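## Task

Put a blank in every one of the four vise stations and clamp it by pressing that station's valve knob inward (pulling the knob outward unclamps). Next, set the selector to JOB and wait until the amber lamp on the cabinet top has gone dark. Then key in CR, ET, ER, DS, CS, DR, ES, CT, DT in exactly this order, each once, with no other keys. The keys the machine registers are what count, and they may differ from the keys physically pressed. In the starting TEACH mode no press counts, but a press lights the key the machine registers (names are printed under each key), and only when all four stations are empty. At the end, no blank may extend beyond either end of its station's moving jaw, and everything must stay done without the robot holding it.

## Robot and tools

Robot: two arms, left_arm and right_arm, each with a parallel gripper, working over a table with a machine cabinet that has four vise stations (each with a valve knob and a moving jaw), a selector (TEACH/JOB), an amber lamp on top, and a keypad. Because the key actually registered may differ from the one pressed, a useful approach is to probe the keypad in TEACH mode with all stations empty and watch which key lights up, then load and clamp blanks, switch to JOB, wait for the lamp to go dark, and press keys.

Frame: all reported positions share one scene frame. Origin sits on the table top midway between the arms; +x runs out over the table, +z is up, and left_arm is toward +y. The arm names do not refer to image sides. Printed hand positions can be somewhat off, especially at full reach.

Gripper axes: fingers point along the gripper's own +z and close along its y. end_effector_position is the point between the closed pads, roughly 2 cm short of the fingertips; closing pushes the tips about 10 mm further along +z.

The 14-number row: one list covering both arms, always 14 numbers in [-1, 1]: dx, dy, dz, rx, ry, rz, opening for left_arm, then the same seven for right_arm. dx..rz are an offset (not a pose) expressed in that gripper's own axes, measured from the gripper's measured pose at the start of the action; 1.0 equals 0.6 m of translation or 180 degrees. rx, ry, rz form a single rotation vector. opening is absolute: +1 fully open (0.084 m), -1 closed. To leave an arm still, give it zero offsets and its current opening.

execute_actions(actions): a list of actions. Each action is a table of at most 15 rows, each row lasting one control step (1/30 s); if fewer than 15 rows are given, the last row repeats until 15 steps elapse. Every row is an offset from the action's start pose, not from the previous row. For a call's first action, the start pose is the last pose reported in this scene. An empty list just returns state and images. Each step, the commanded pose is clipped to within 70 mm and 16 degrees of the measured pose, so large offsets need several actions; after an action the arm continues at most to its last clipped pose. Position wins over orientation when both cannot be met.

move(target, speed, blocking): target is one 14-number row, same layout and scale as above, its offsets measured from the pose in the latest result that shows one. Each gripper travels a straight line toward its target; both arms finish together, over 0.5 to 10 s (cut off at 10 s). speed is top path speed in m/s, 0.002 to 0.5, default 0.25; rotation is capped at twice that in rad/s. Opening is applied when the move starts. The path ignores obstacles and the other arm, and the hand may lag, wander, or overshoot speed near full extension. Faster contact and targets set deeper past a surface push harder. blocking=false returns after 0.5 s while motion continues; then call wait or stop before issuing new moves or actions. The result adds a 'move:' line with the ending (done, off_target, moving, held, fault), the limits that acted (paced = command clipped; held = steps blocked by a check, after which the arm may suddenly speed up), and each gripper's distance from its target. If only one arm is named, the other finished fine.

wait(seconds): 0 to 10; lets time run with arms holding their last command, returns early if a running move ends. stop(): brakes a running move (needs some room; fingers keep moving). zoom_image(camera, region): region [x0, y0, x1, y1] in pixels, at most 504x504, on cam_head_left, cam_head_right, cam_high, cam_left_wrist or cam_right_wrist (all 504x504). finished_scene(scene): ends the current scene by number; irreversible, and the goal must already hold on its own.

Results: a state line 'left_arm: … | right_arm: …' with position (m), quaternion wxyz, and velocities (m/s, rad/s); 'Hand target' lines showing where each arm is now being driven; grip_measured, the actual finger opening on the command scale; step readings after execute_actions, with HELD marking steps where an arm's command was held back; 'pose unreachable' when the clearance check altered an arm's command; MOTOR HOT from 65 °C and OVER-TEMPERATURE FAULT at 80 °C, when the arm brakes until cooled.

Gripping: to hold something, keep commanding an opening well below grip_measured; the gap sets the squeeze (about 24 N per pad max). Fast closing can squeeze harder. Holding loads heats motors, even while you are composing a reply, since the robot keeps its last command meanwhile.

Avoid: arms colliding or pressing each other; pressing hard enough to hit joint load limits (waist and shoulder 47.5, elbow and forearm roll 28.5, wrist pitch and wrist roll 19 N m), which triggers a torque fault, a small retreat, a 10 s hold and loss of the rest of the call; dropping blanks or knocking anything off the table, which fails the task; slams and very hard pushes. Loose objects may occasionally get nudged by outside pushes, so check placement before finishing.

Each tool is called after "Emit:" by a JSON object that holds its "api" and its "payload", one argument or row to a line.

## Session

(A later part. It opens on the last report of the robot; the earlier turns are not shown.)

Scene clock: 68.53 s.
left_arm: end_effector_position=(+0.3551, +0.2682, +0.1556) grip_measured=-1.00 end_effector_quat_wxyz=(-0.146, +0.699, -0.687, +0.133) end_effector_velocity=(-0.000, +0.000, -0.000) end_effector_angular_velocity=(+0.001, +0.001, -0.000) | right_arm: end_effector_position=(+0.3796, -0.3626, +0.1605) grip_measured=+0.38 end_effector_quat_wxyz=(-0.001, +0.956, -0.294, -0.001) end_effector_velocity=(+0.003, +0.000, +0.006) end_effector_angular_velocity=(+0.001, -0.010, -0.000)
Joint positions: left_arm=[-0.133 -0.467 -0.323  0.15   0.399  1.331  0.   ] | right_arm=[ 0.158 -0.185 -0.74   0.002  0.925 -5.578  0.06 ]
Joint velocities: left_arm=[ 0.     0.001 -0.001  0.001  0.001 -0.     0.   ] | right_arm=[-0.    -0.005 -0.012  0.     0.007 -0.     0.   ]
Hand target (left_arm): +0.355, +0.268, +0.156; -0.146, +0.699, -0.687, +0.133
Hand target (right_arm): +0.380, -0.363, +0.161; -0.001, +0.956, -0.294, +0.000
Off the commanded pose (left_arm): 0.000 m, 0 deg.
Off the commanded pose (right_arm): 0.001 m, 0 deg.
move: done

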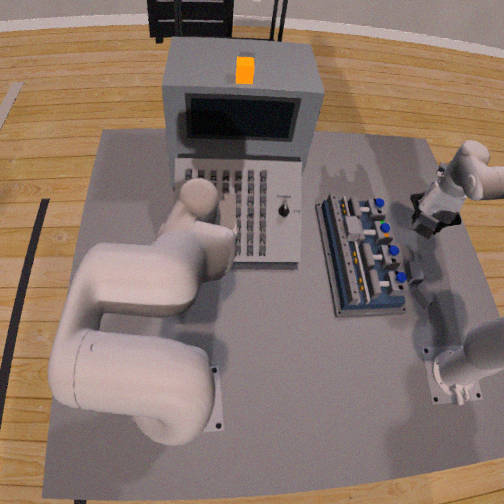

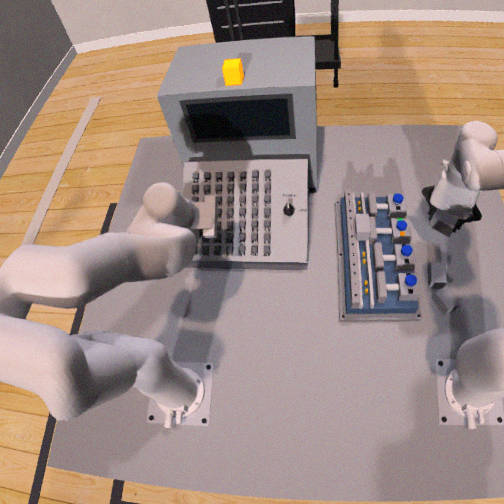

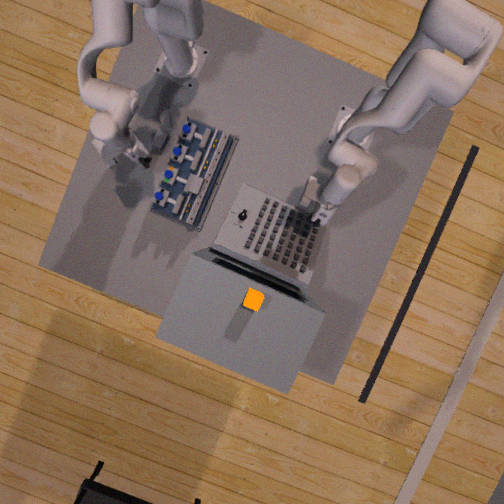

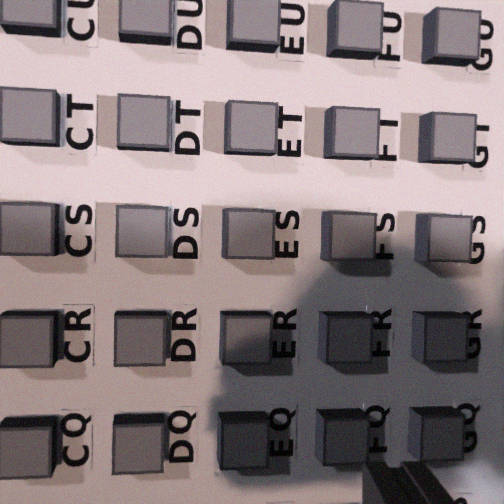

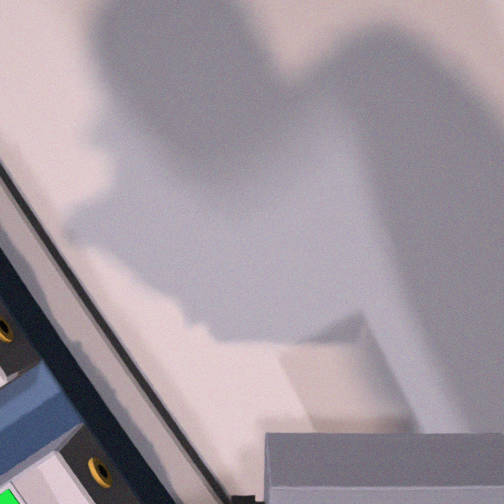

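Emit:
{"api": "move", "payload": {
  "target": [0,0,0,0,0,0,-1,-0.035,-0.382,0,0,0,0.31,-0.2],
  "speed": 0.35
}}

Emit:
{"api": "move", "payload": {
  "target": [0,0,0,0,0,0,-1,0,0,0.06,0,0,0,-0.2],
  "speed": 0.1
}}

Scene clock: 71.27 s.
left_arm: end_effector_position=(+0.3551, +0.2682, +0.1556) grip_measured=-1.00 end_effector_quat_wxyz=(-0.146, +0.699, -0.687, +0.133) end_effector_velocity=(+0.000, +0.000, +0.000) end_effector_angular_velocity=(+0.000, -0.001, -0.000) | right_arm: end_effector_position=(+0.4911, -0.1613, +0.1608) grip_measured=+0.38 end_effector_quat_wxyz=(-0.001, +0.707, -0.707, -0.001) end_effector_velocity=(+0.001, +0.001, -0.000) end_effector_angular_velocity=(-0.004, +0.003, -0.004)
Joint positions: left_arm=[-0.133 -0.467 -0.323  0.15   0.399  1.331  0.   ] | right_arm=[ 0.499  0.357 -1.408  0.003  1.05  -4.264  0.06 ]
Joint velocities: left_arm=[ 0.    -0.     0.     0.001 -0.001  0.     0.   ] | right_arm=[ 0.003  0.009 -0.013 -0.003  0.009  0.008 -0.   ]
Hand target (left_arm): +0.355, +0.268, +0.156; -0.146, +0.699, -0.687, +0.133
Hand target (right_arm): +0.491, -0.161, +0.161; -0.001, +0.707, -0.707, -0.001
Off the commanded pose (left_arm): 0.000 m, 0 deg.
Off the commanded pose (right_arm): 0.000 m, 0 deg.
move: done

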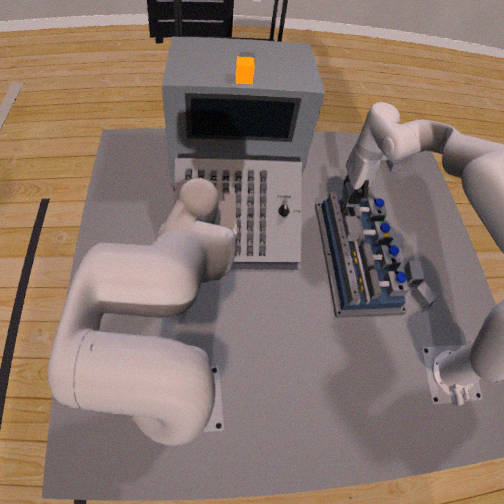

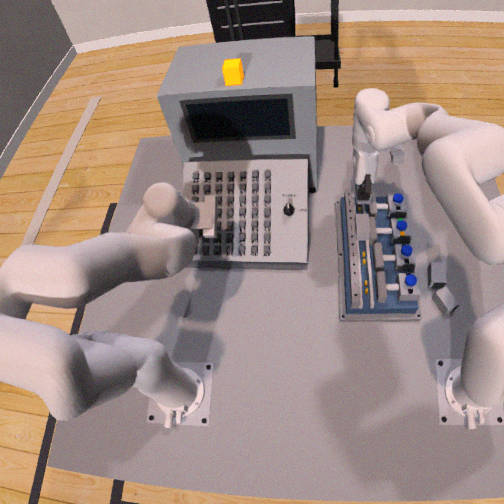

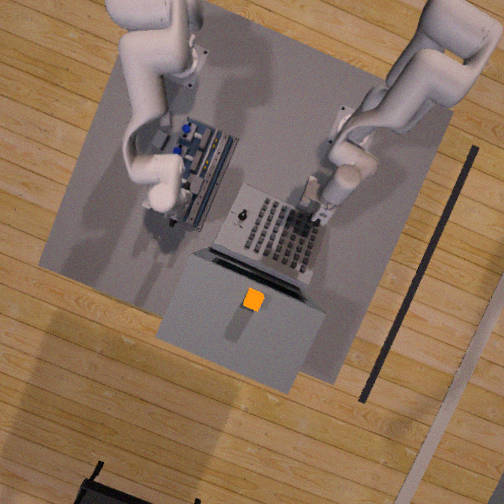

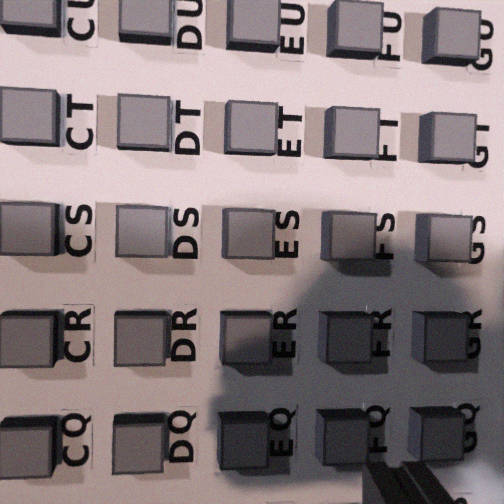

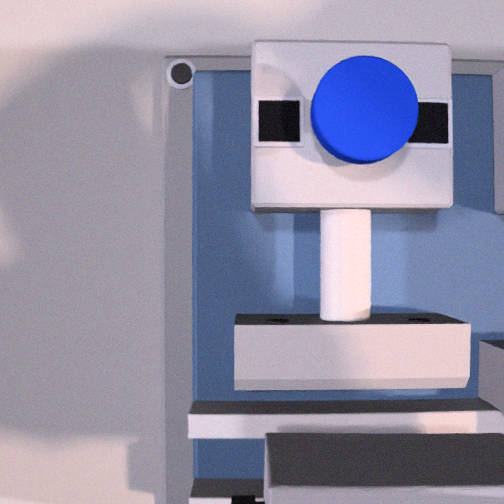

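Scene clock: 72.07 s.
left_arm: end_effector_position=(+0.3551, +0.2682, +0.1556) grip_measured=-1.00 end_effector_quat_wxyz=(-0.146, +0.699, -0.687, +0.133) end_effector_velocity=(+0.000, +0.000, +0.000) end_effector_angular_velocity=(+0.000, -0.000, +0.000) | right_arm: end_effector_position=(+0.4912, -0.1610, +0.1254) grip_measured=+0.38 end_effector_quat_wxyz=(-0.002, +0.707, -0.707, -0.001) end_effector_velocity=(+0.001, +0.001, +0.000) end_effector_angular_velocity=(+0.002, -0.006, +0.001)
Joint positions: left_arm=[-0.133 -0.467 -0.323  0.15   0.399  1.331  0.   ] | right_arm=[ 0.499  0.398 -1.362  0.004  0.961 -4.264  0.06 ]
Joint velocities: left_arm=[ 0.001  0.    -0.001  0.     0.     0.     0.   ] | right_arm=[ 0.001  0.001 -0.001 -0.001 -0.006  0.     0.   ]
Hand target (left_arm): +0.355, +0.268, +0.156; -0.146, +0.699, -0.687, +0.133
Hand target (right_arm): +0.491, -0.161, +0.125; -0.001, +0.707, -0.707, -0.001
Off the commanded pose (left_arm): 0.000 m, 0 deg.
Off the commanded pose (right_arm): 0.001 m, 0 deg.
move: done

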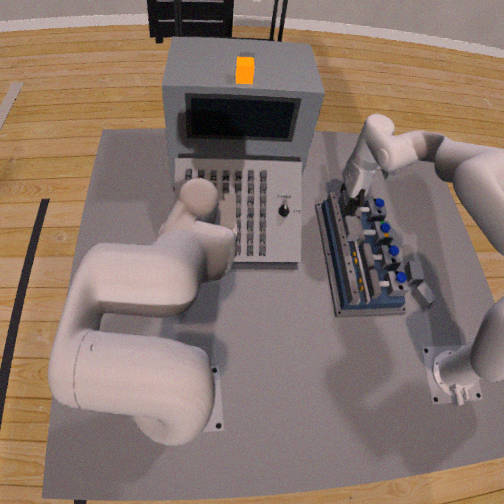

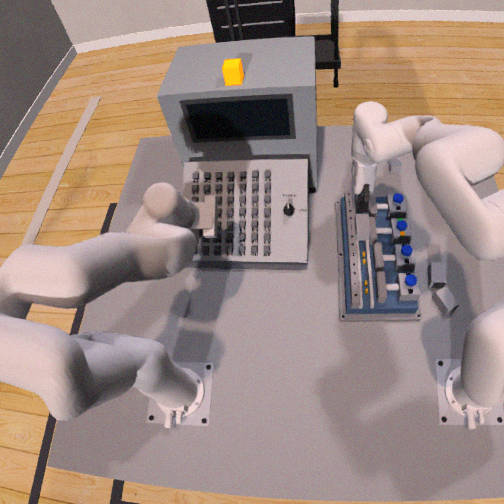

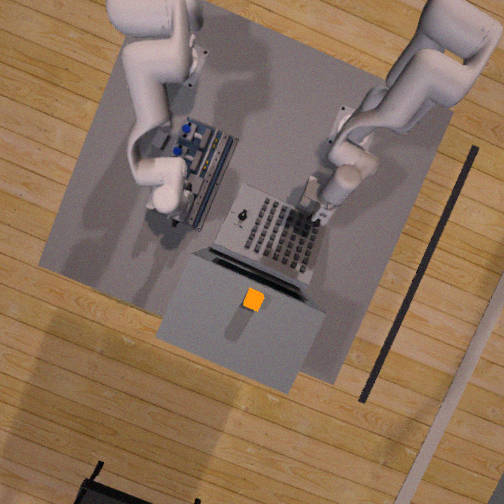

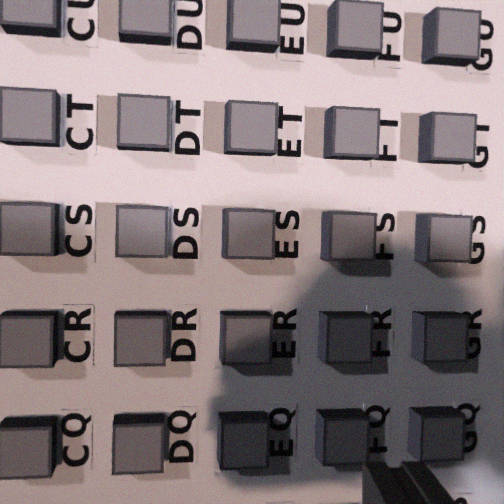

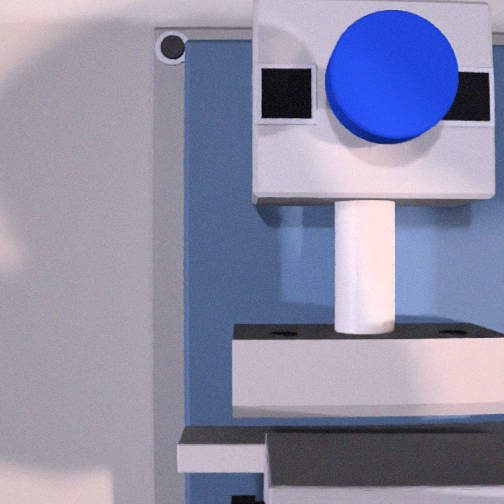

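Emit:
{"api": "execute_actions", "payload": {
  "actions": []
}}

Emit:
{"api": "move", "payload": {
  "target": [0,0,0,0,0,0,-1,0,-0.004,0.005,0,0,0,-0.2],
  "speed": 0.03
}}

Emit:
{"api": "move", "payload": {
  "target": [0,0,0,0,0,0,-1,0,0,0.024,0,0,0,-0.2],
  "speed": 0.03
}}

Scene clock: 76.47 s.
left_arm: end_effector_position=(+0.3551, +0.2682, +0.1556) grip_measured=-1.00 end_effector_quat_wxyz=(-0.146, +0.699, -0.687, +0.133) end_effector_velocity=(+0.000, -0.000, +0.000) end_effector_angular_velocity=(+0.000, -0.002, -0.001) | right_arm: end_effector_position=(+0.4910, -0.1611, +0.1248) grip_measured=+0.38 end_effector_quat_wxyz=(-0.001, +0.707, -0.707, -0.001) end_effector_velocity=(+0.000, +0.000, +0.001) end_effector_angular_velocity=(+0.001, -0.002, +0.000)
Joint positions: left_arm=[-0.133 -0.467 -0.323  0.15   0.399  1.331  0.   ] | right_arm=[ 0.499  0.399 -1.361  0.004  0.961 -4.264  0.06 ]
Joint velocities: left_arm=[-0.    -0.    -0.     0.001 -0.001 -0.     0.   ] | right_arm=[ 0.001 -0.001 -0.001  0.    -0.     0.     0.   ]
Hand target (left_arm): +0.355, +0.268, +0.156; -0.146, +0.699, -0.687, +0.133
Hand target (right_arm): +0.491, -0.161, +0.125; -0.001, +0.707, -0.707, -0.001
Off the commanded pose (left_arm): 0.000 m, 0 deg.
Off the commanded pose (right_arm): 0.000 m, 0 deg.

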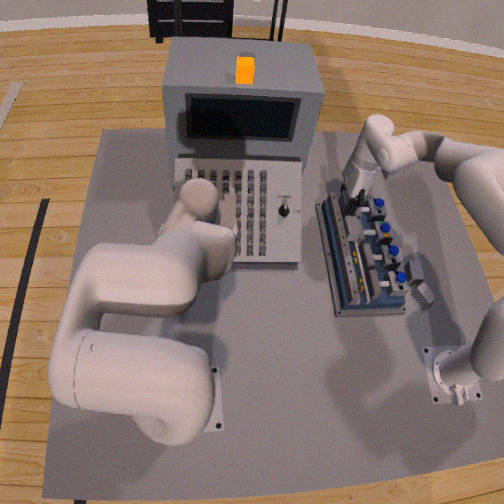

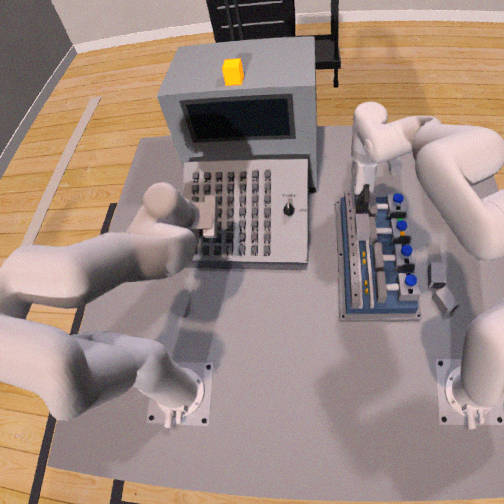

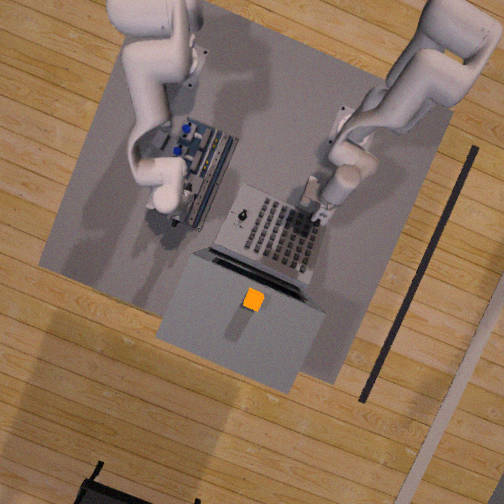

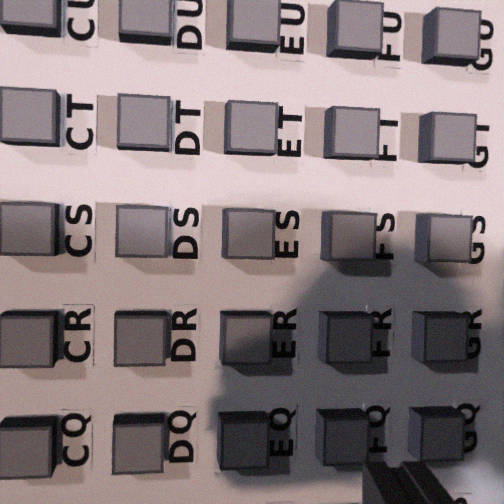

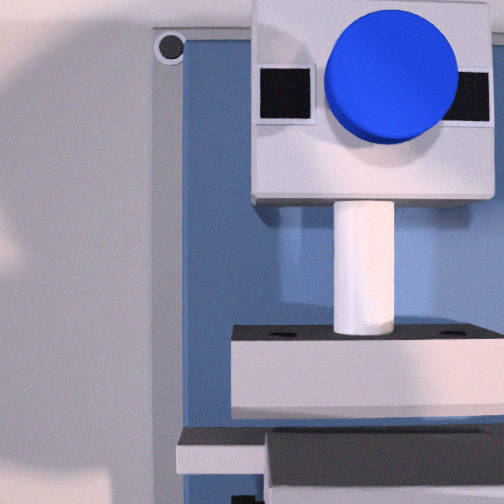

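Scene clock: 77.17 s.
left_arm: end_effector_position=(+0.3551, +0.2682, +0.1556) grip_measured=-1.00 end_effector_quat_wxyz=(-0.146, +0.699, -0.687, +0.133) end_effector_velocity=(+0.000, -0.000, +0.000) end_effector_angular_velocity=(-0.000, -0.001, +0.000) | right_arm: end_effector_position=(+0.4933, -0.1611, +0.1218) grip_measured=+0.38 end_effector_quat_wxyz=(-0.001, +0.707, -0.707, -0.001) end_effector_velocity=(+0.001, +0.001, +0.001) end_effector_angular_velocity=(+0.001, -0.003, +0.001)
Joint positions: left_arm=[-0.133 -0.467 -0.323  0.15   0.399  1.331  0.   ] | right_arm=[ 0.498  0.41  -1.369  0.004  0.957 -4.266  0.06 ]
Joint velocities: left_arm=[-0.     0.    -0.001 -0.    -0.    -0.     0.   ] | right_arm=[ 0.    -0.001 -0.002 -0.001 -0.001 -0.001  0.   ]
Hand target (left_arm): +0.355, +0.268, +0.156; -0.146, +0.699, -0.687, +0.133
Hand target (right_arm): +0.493, -0.161, +0.122; -0.001, +0.707, -0.707, -0.001
Off the commanded pose (left_arm): 0.000 m, 0 deg.
Off the commanded pose (right_arm): 0.000 m, 0 deg.
move: done

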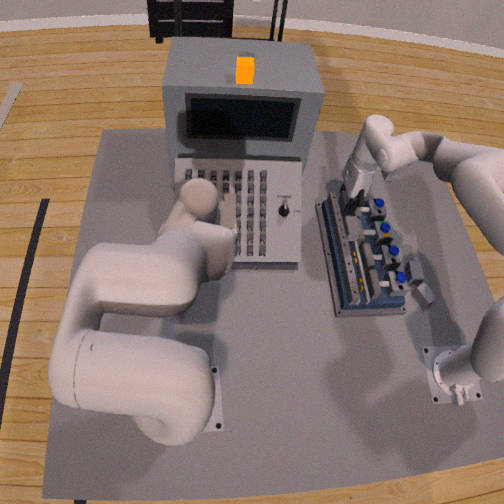

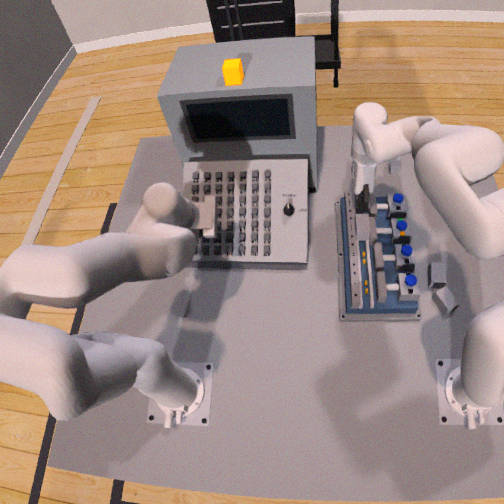

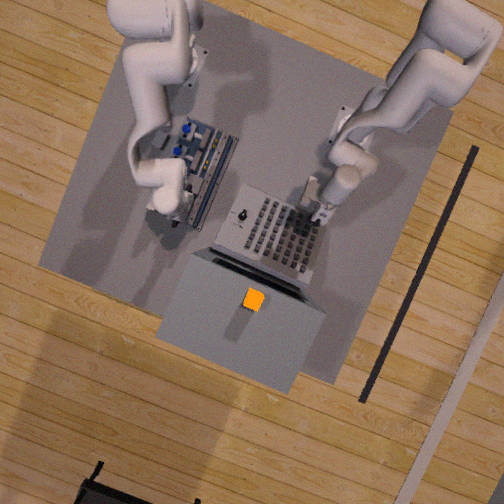

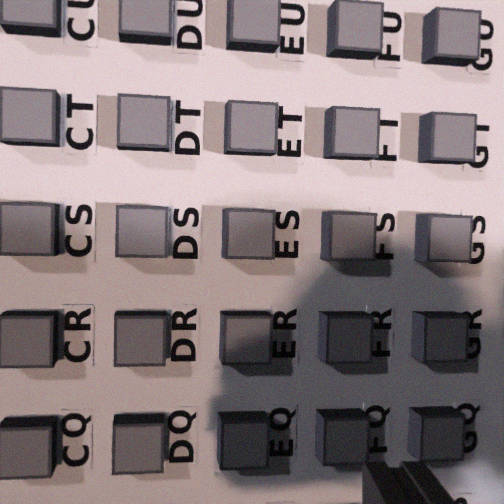

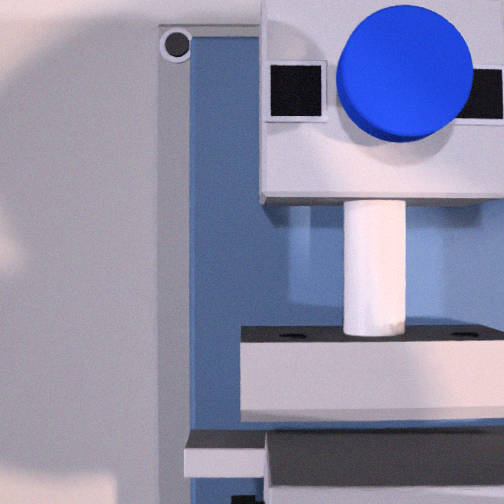

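Scene clock: 77.87 s.
left_arm: end_effector_position=(+0.3551, +0.2682, +0.1556) grip_measured=-1.00 end_effector_quat_wxyz=(-0.146, +0.699, -0.687, +0.133) end_effector_velocity=(+0.000, +0.000, +0.000) end_effector_angular_velocity=(+0.001, -0.001, +0.000) | right_arm: end_effector_position=(+0.4952, -0.1601, +0.1116) grip_measured=+0.38 end_effector_quat_wxyz=(-0.005, +0.707, -0.707, +0.000) end_effector_velocity=(+0.000, +0.001, -0.003) end_effector_angular_velocity=(+0.001, -0.002, -0.001)
Joint positions: left_arm=[-0.133 -0.467 -0.323  0.15   0.399  1.331  0.   ] | right_arm=[ 0.498  0.425 -1.358  0.004  0.924 -4.266  0.06 ]
Joint velocities: left_arm=[ 0.001 -0.     0.     0.001 -0.    -0.     0.   ] | right_arm=[ 0.     0.004  0.003  0.    -0.009  0.001  0.   ]
Hand target (left_arm): +0.355, +0.268, +0.156; -0.146, +0.699, -0.687, +0.133
Hand target (right_arm): +0.493, -0.161, +0.107; -0.001, +0.707, -0.707, -0.001
Off the commanded pose (left_arm): 0.000 m, 0 deg.
Off the commanded pose (right_arm): 0.005 m, 0 deg.
move: off_target (right_arm)

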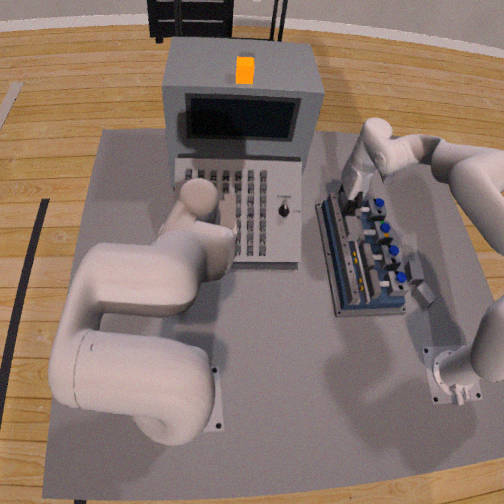

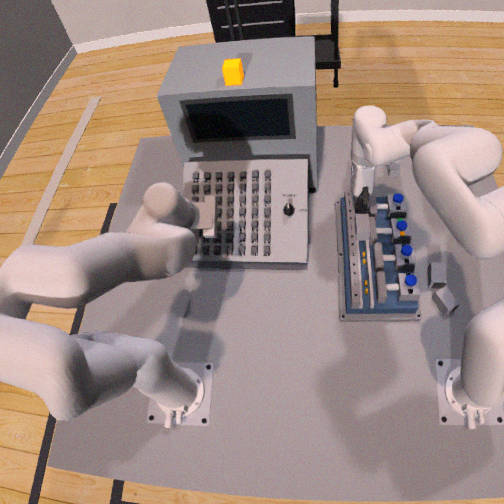

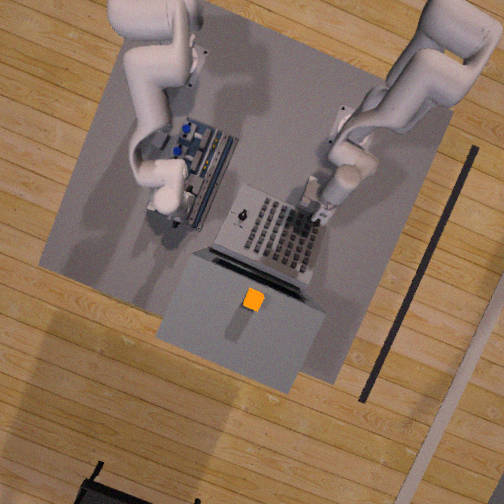

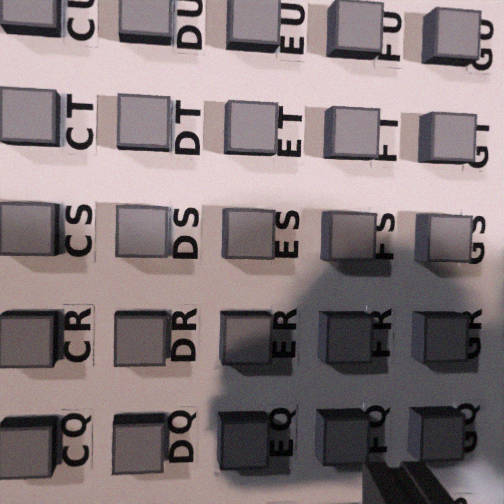

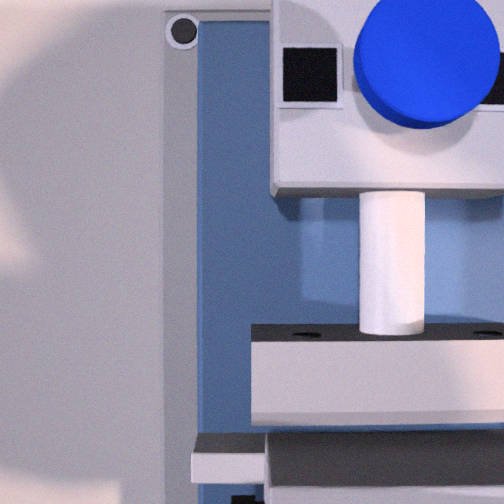

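Emit:
{"api": "execute_actions", "payload": {
  "actions": [
    [[0,0,0,0,0,0,-1,0,0.002,-0.002,0,0,0,-0.2],[0,0,0,0,0,0,-1,0,0.003,-0.002,0,0,0,-0.2],[0,0,0,0,0,0,-1,0,0.003,-0.002,0,0,0,-0.2],[0,0,0,0,0,0,-1,0,0.003,-0.001,0,0,0,-0.2],[0,0,0,0,0,0,-1,0,0.003,0,0,0,0,-0.2],[0,0,0,0,0,0,-1,0,0.003,0.001,0,0,0,-0.2],[0,0,0,0,0,0,-1,0,0.003,0.001,0,0,0,-0.2],[0,0,0,0,0,0,-1,0,0.003,0.001,0,0,0,0.4],[0,0,0,0,0,0,-1,0,0.003,0.001,0,0,0,0.5],[0,0,0,0,0,0,-1,0,0.003,0.001,0,0,0,0.6]]
  ]
}}

Emit:
{"api": "move", "payload": {
  "target": [0,0,0,0,0,0,-1,0,0,-0.07,0,0,0,0.6],
  "speed": 0.15
}}

Emit:
{"api": "move", "payload": {
  "target": [0,0,0,0,0,0,-1,0.16,0,0.005,0,0,0,-1]
}}

Emit:
{"api": "move", "payload": {
  "target": [0,0,0,0,0,0,-1,0,0,0.053,0,0,0,-1],
  "speed": 0.05
}}

Scene clock: 80.00 s.
left_arm: end_effector_position=(+0.3551, +0.2682, +0.1556) grip_measured=-1.00 end_effector_quat_wxyz=(-0.146, +0.699, -0.687, +0.133) end_effector_velocity=(+0.000, -0.000, +0.000) end_effector_angular_velocity=(-0.001, -0.001, +0.001) | right_arm: end_effector_position=(+0.4884, -0.1622, +0.1035) grip_measured=+0.57 end_effector_quat_wxyz=(+0.004, +0.707, -0.707, -0.003) end_effector_velocity=(+0.013, +0.006, +0.018) end_effector_angular_velocity=(+0.020, -0.044, +0.001)
Joint positions: left_arm=[-0.133 -0.467 -0.323  0.15   0.399  1.331  0.   ] | right_arm=[ 0.5    0.428 -1.341  0.004  0.923 -4.264  0.068]
Joint velocities: left_arm=[-0.     0.    -0.    -0.001 -0.001 -0.     0.   ] | right_arm=[ 0.    -0.013 -0.025 -0.001 -0.01  -0.     0.016]
Hand target (left_arm): +0.355, +0.268, +0.156; -0.146, +0.699, -0.687, +0.133
Hand target (right_arm): +0.493, -0.160, +0.111; -0.005, +0.707, -0.707, +0.000
Off the commanded pose (left_arm): 0.000 m, 0 deg.
Off the commanded pose (right_arm): 0.009 m, 1 deg.
Step readings (end_effector_position):
0: left_arm (+0.3551, +0.2682, +0.1556) | right_arm (+0.4946, -0.1605, +0.1088)
1: left_arm (+0.3551, +0.2682, +0.1556) | right_arm (+0.4946, -0.1605, +0.1089)
2: left_arm (+0.3551, +0.2682, +0.1556) | right_arm (+0.4943, -0.1606, +0.1091)
4: left_arm (+0.3551, +0.2682, +0.1556) | right_arm (+0.4929, -0.1609, +0.1093)
8: left_arm (+0.3551, +0.2682, +0.1556) | right_arm (+0.4921, -0.1610, +0.1093)
15: end_effector_position above

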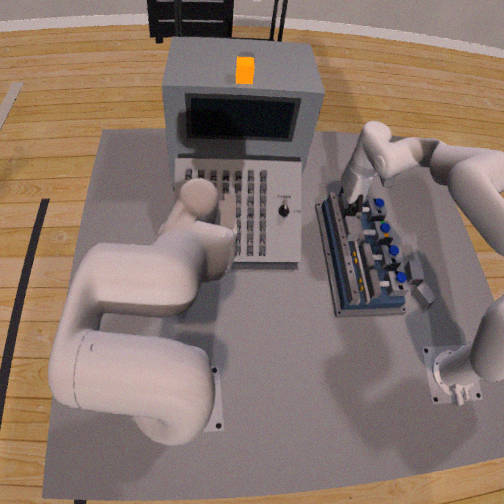

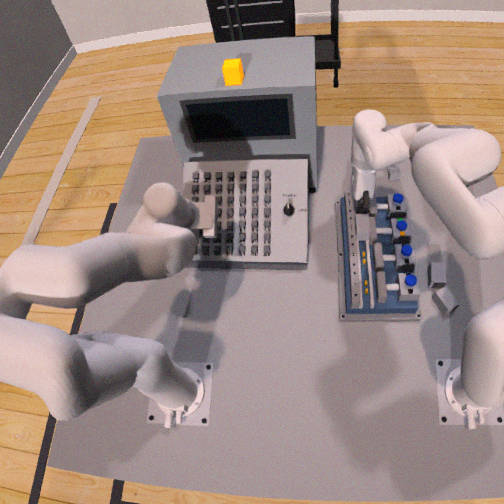

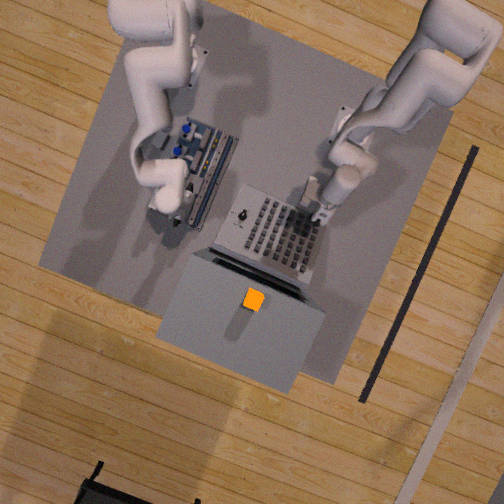

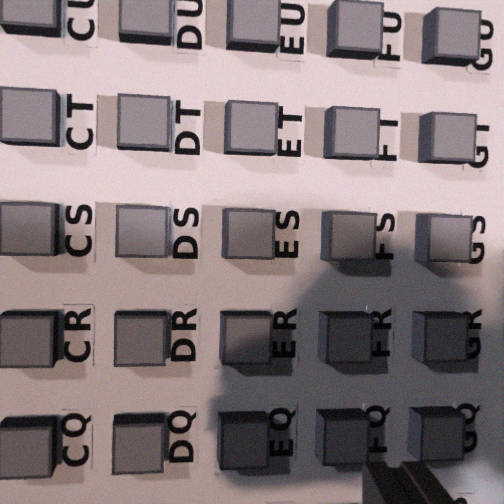

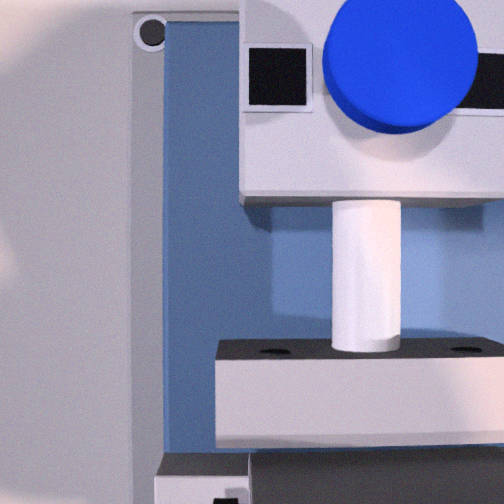

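Scene clock: 80.80 s.
left_arm: end_effector_position=(+0.3551, +0.2682, +0.1556) grip_measured=-1.00 end_effector_quat_wxyz=(-0.146, +0.699, -0.687, +0.133) end_effector_velocity=(-0.000, +0.000, -0.000) end_effector_angular_velocity=(-0.001, +0.002, +0.002) | right_arm: end_effector_position=(+0.4887, -0.1623, +0.1448) grip_measured=+0.59 end_effector_quat_wxyz=(+0.005, +0.707, -0.707, -0.003) end_effector_velocity=(-0.001, -0.001, -0.001) end_effector_angular_velocity=(-0.003, +0.005, -0.000)
Joint positions: left_arm=[-0.133 -0.467 -0.323  0.15   0.399  1.331  0.   ] | right_arm=[ 0.499  0.375 -1.389  0.004  1.025 -4.264  0.069]
Joint velocities: left_arm=[ 0.     0.001 -0.    -0.002  0.001 -0.     0.   ] | right_arm=[-0.     0.002 -0.002 -0.001  0.006  0.     0.   ]
Hand target (left_arm): +0.355, +0.268, +0.156; -0.146, +0.699, -0.687, +0.133
Hand target (right_arm): +0.489, -0.162, +0.146; +0.004, +0.707, -0.707, -0.003
Off the commanded pose (left_arm): 0.000 m, 0 deg.
Off the commanded pose (right_arm): 0.001 m, 0 deg.
move: done

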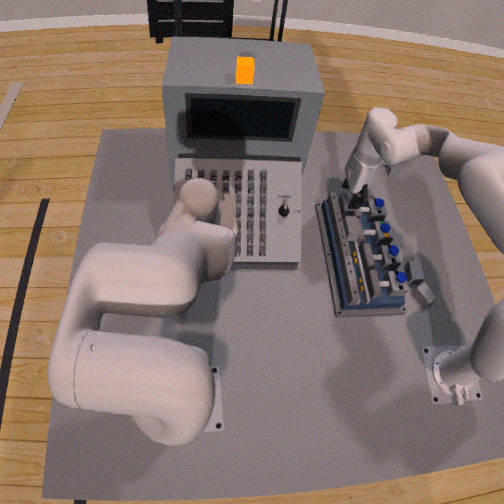

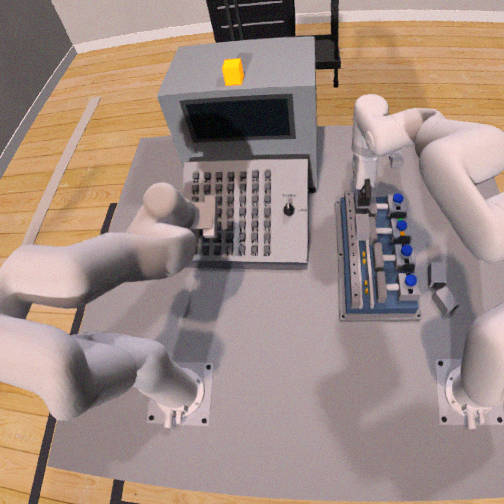

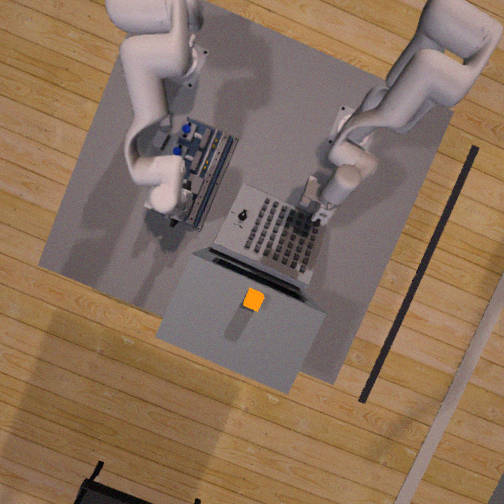

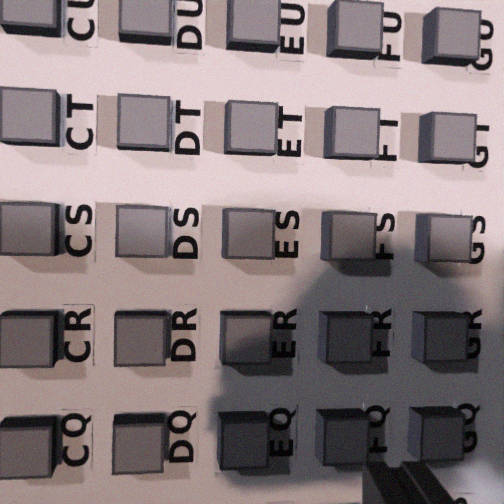

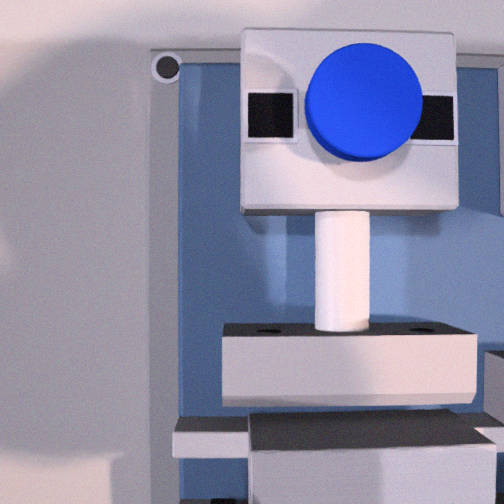

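Scene clock: 81.67 s.
left_arm: end_effector_position=(+0.3551, +0.2682, +0.1556) grip_measured=-1.00 end_effector_quat_wxyz=(-0.146, +0.699, -0.687, +0.133) end_effector_velocity=(+0.000, -0.000, +0.000) end_effector_angular_velocity=(-0.001, -0.001, +0.001) | right_arm: end_effector_position=(+0.4885, -0.2579, +0.1419) grip_measured=-1.00 end_effector_quat_wxyz=(+0.005, +0.707, -0.707, -0.003) end_effector_velocity=(-0.000, -0.003, +0.000) end_effector_angular_velocity=(+0.002, -0.000, -0.001)
Joint positions: left_arm=[-0.133 -0.467 -0.323  0.15   0.399  1.331  0.   ] | right_arm=[ 0.335  0.265 -1.224  0.001  0.97  -4.427  0.   ]
Joint velocities: left_arm=[ 0.     0.001 -0.    -0.001 -0.002  0.     0.   ] | right_arm=[-0.005 -0.004  0.005  0.002 -0.001 -0.006  0.   ]
Hand target (left_arm): +0.355, +0.268, +0.156; -0.146, +0.699, -0.687, +0.133
Hand target (right_arm): +0.489, -0.258, +0.142; +0.005, +0.707, -0.707, -0.003
Off the commanded pose (left_arm): 0.000 m, 0 deg.
Off the commanded pose (right_arm): 0.000 m, 0 deg.
move: done

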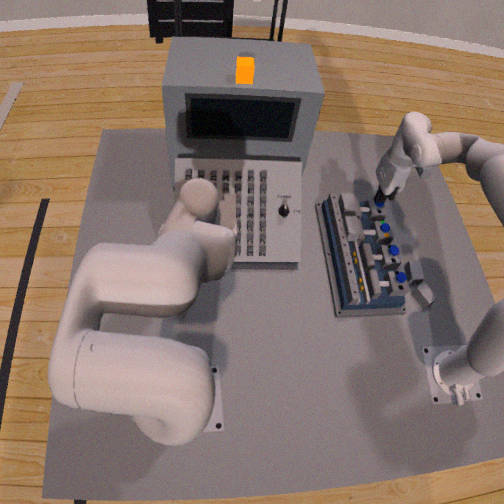

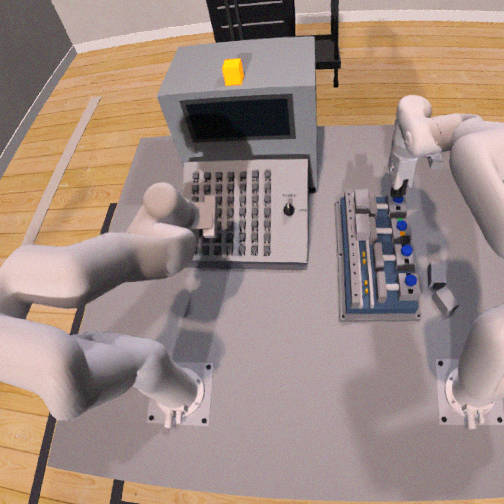

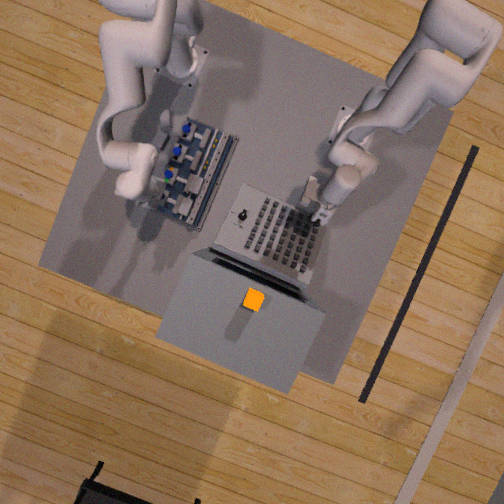

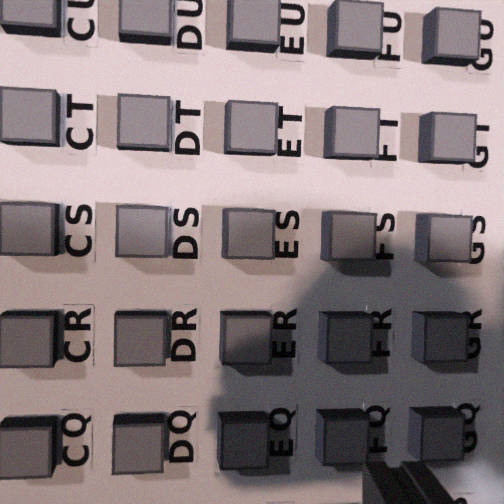

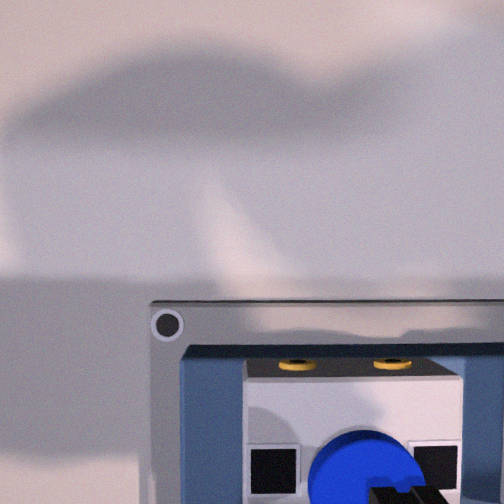

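Scene clock: 82.57 s.
left_arm: end_effector_position=(+0.3551, +0.2682, +0.1556) grip_measured=-1.00 end_effector_quat_wxyz=(-0.146, +0.699, -0.687, +0.133) end_effector_velocity=(-0.000, +0.000, -0.000) end_effector_angular_velocity=(-0.000, +0.000, +0.000) | right_arm: end_effector_position=(+0.4912, -0.2570, +0.1181) grip_measured=-1.00 end_effector_quat_wxyz=(-0.001, +0.707, -0.707, +0.000) end_effector_velocity=(-0.002, -0.000, -0.001) end_effector_angular_velocity=(+0.004, -0.012, +0.000)
Joint positions: left_arm=[-0.133 -0.467 -0.323  0.15   0.399  1.331  0.   ] | right_arm=[ 0.336  0.298 -1.193  0.001  0.892 -4.427  0.   ]
Joint velocities: left_arm=[ 0.     0.     0.     0.    -0.    -0.001  0.   ] | right_arm=[ 0.    -0.013  0.024  0.001 -0.023 -0.     0.   ]
Hand target (left_arm): +0.355, +0.268, +0.156; -0.146, +0.699, -0.687, +0.133
Hand target (right_arm): +0.488, -0.258, +0.110; +0.005, +0.707, -0.707, -0.003
Off the commanded pose (left_arm): 0.000 m, 0 deg.
Off the commanded pose (right_arm): 0.009 m, 1 deg.
move: off_target (right_arm)

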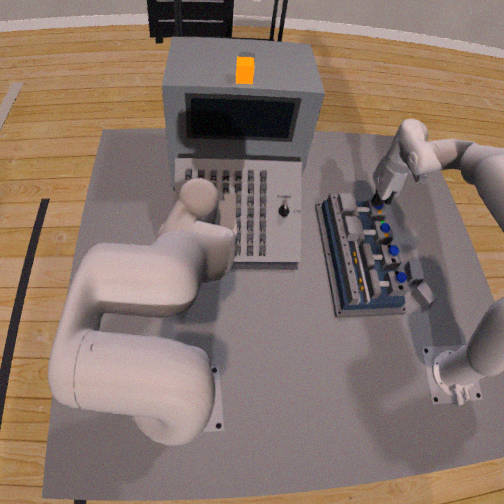

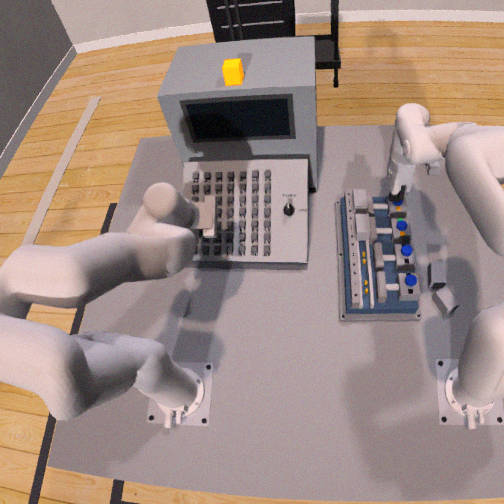

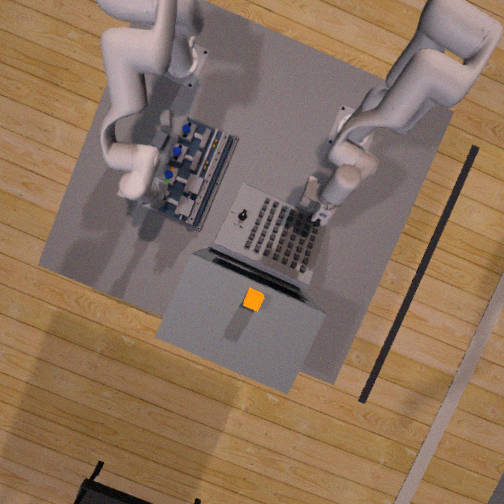

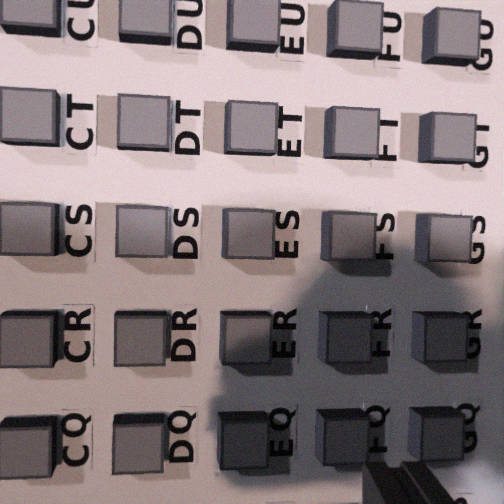

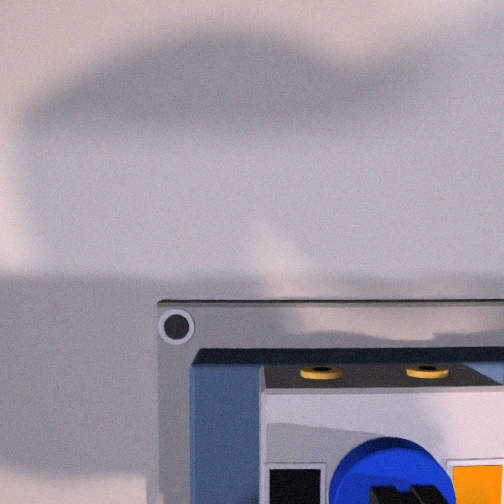

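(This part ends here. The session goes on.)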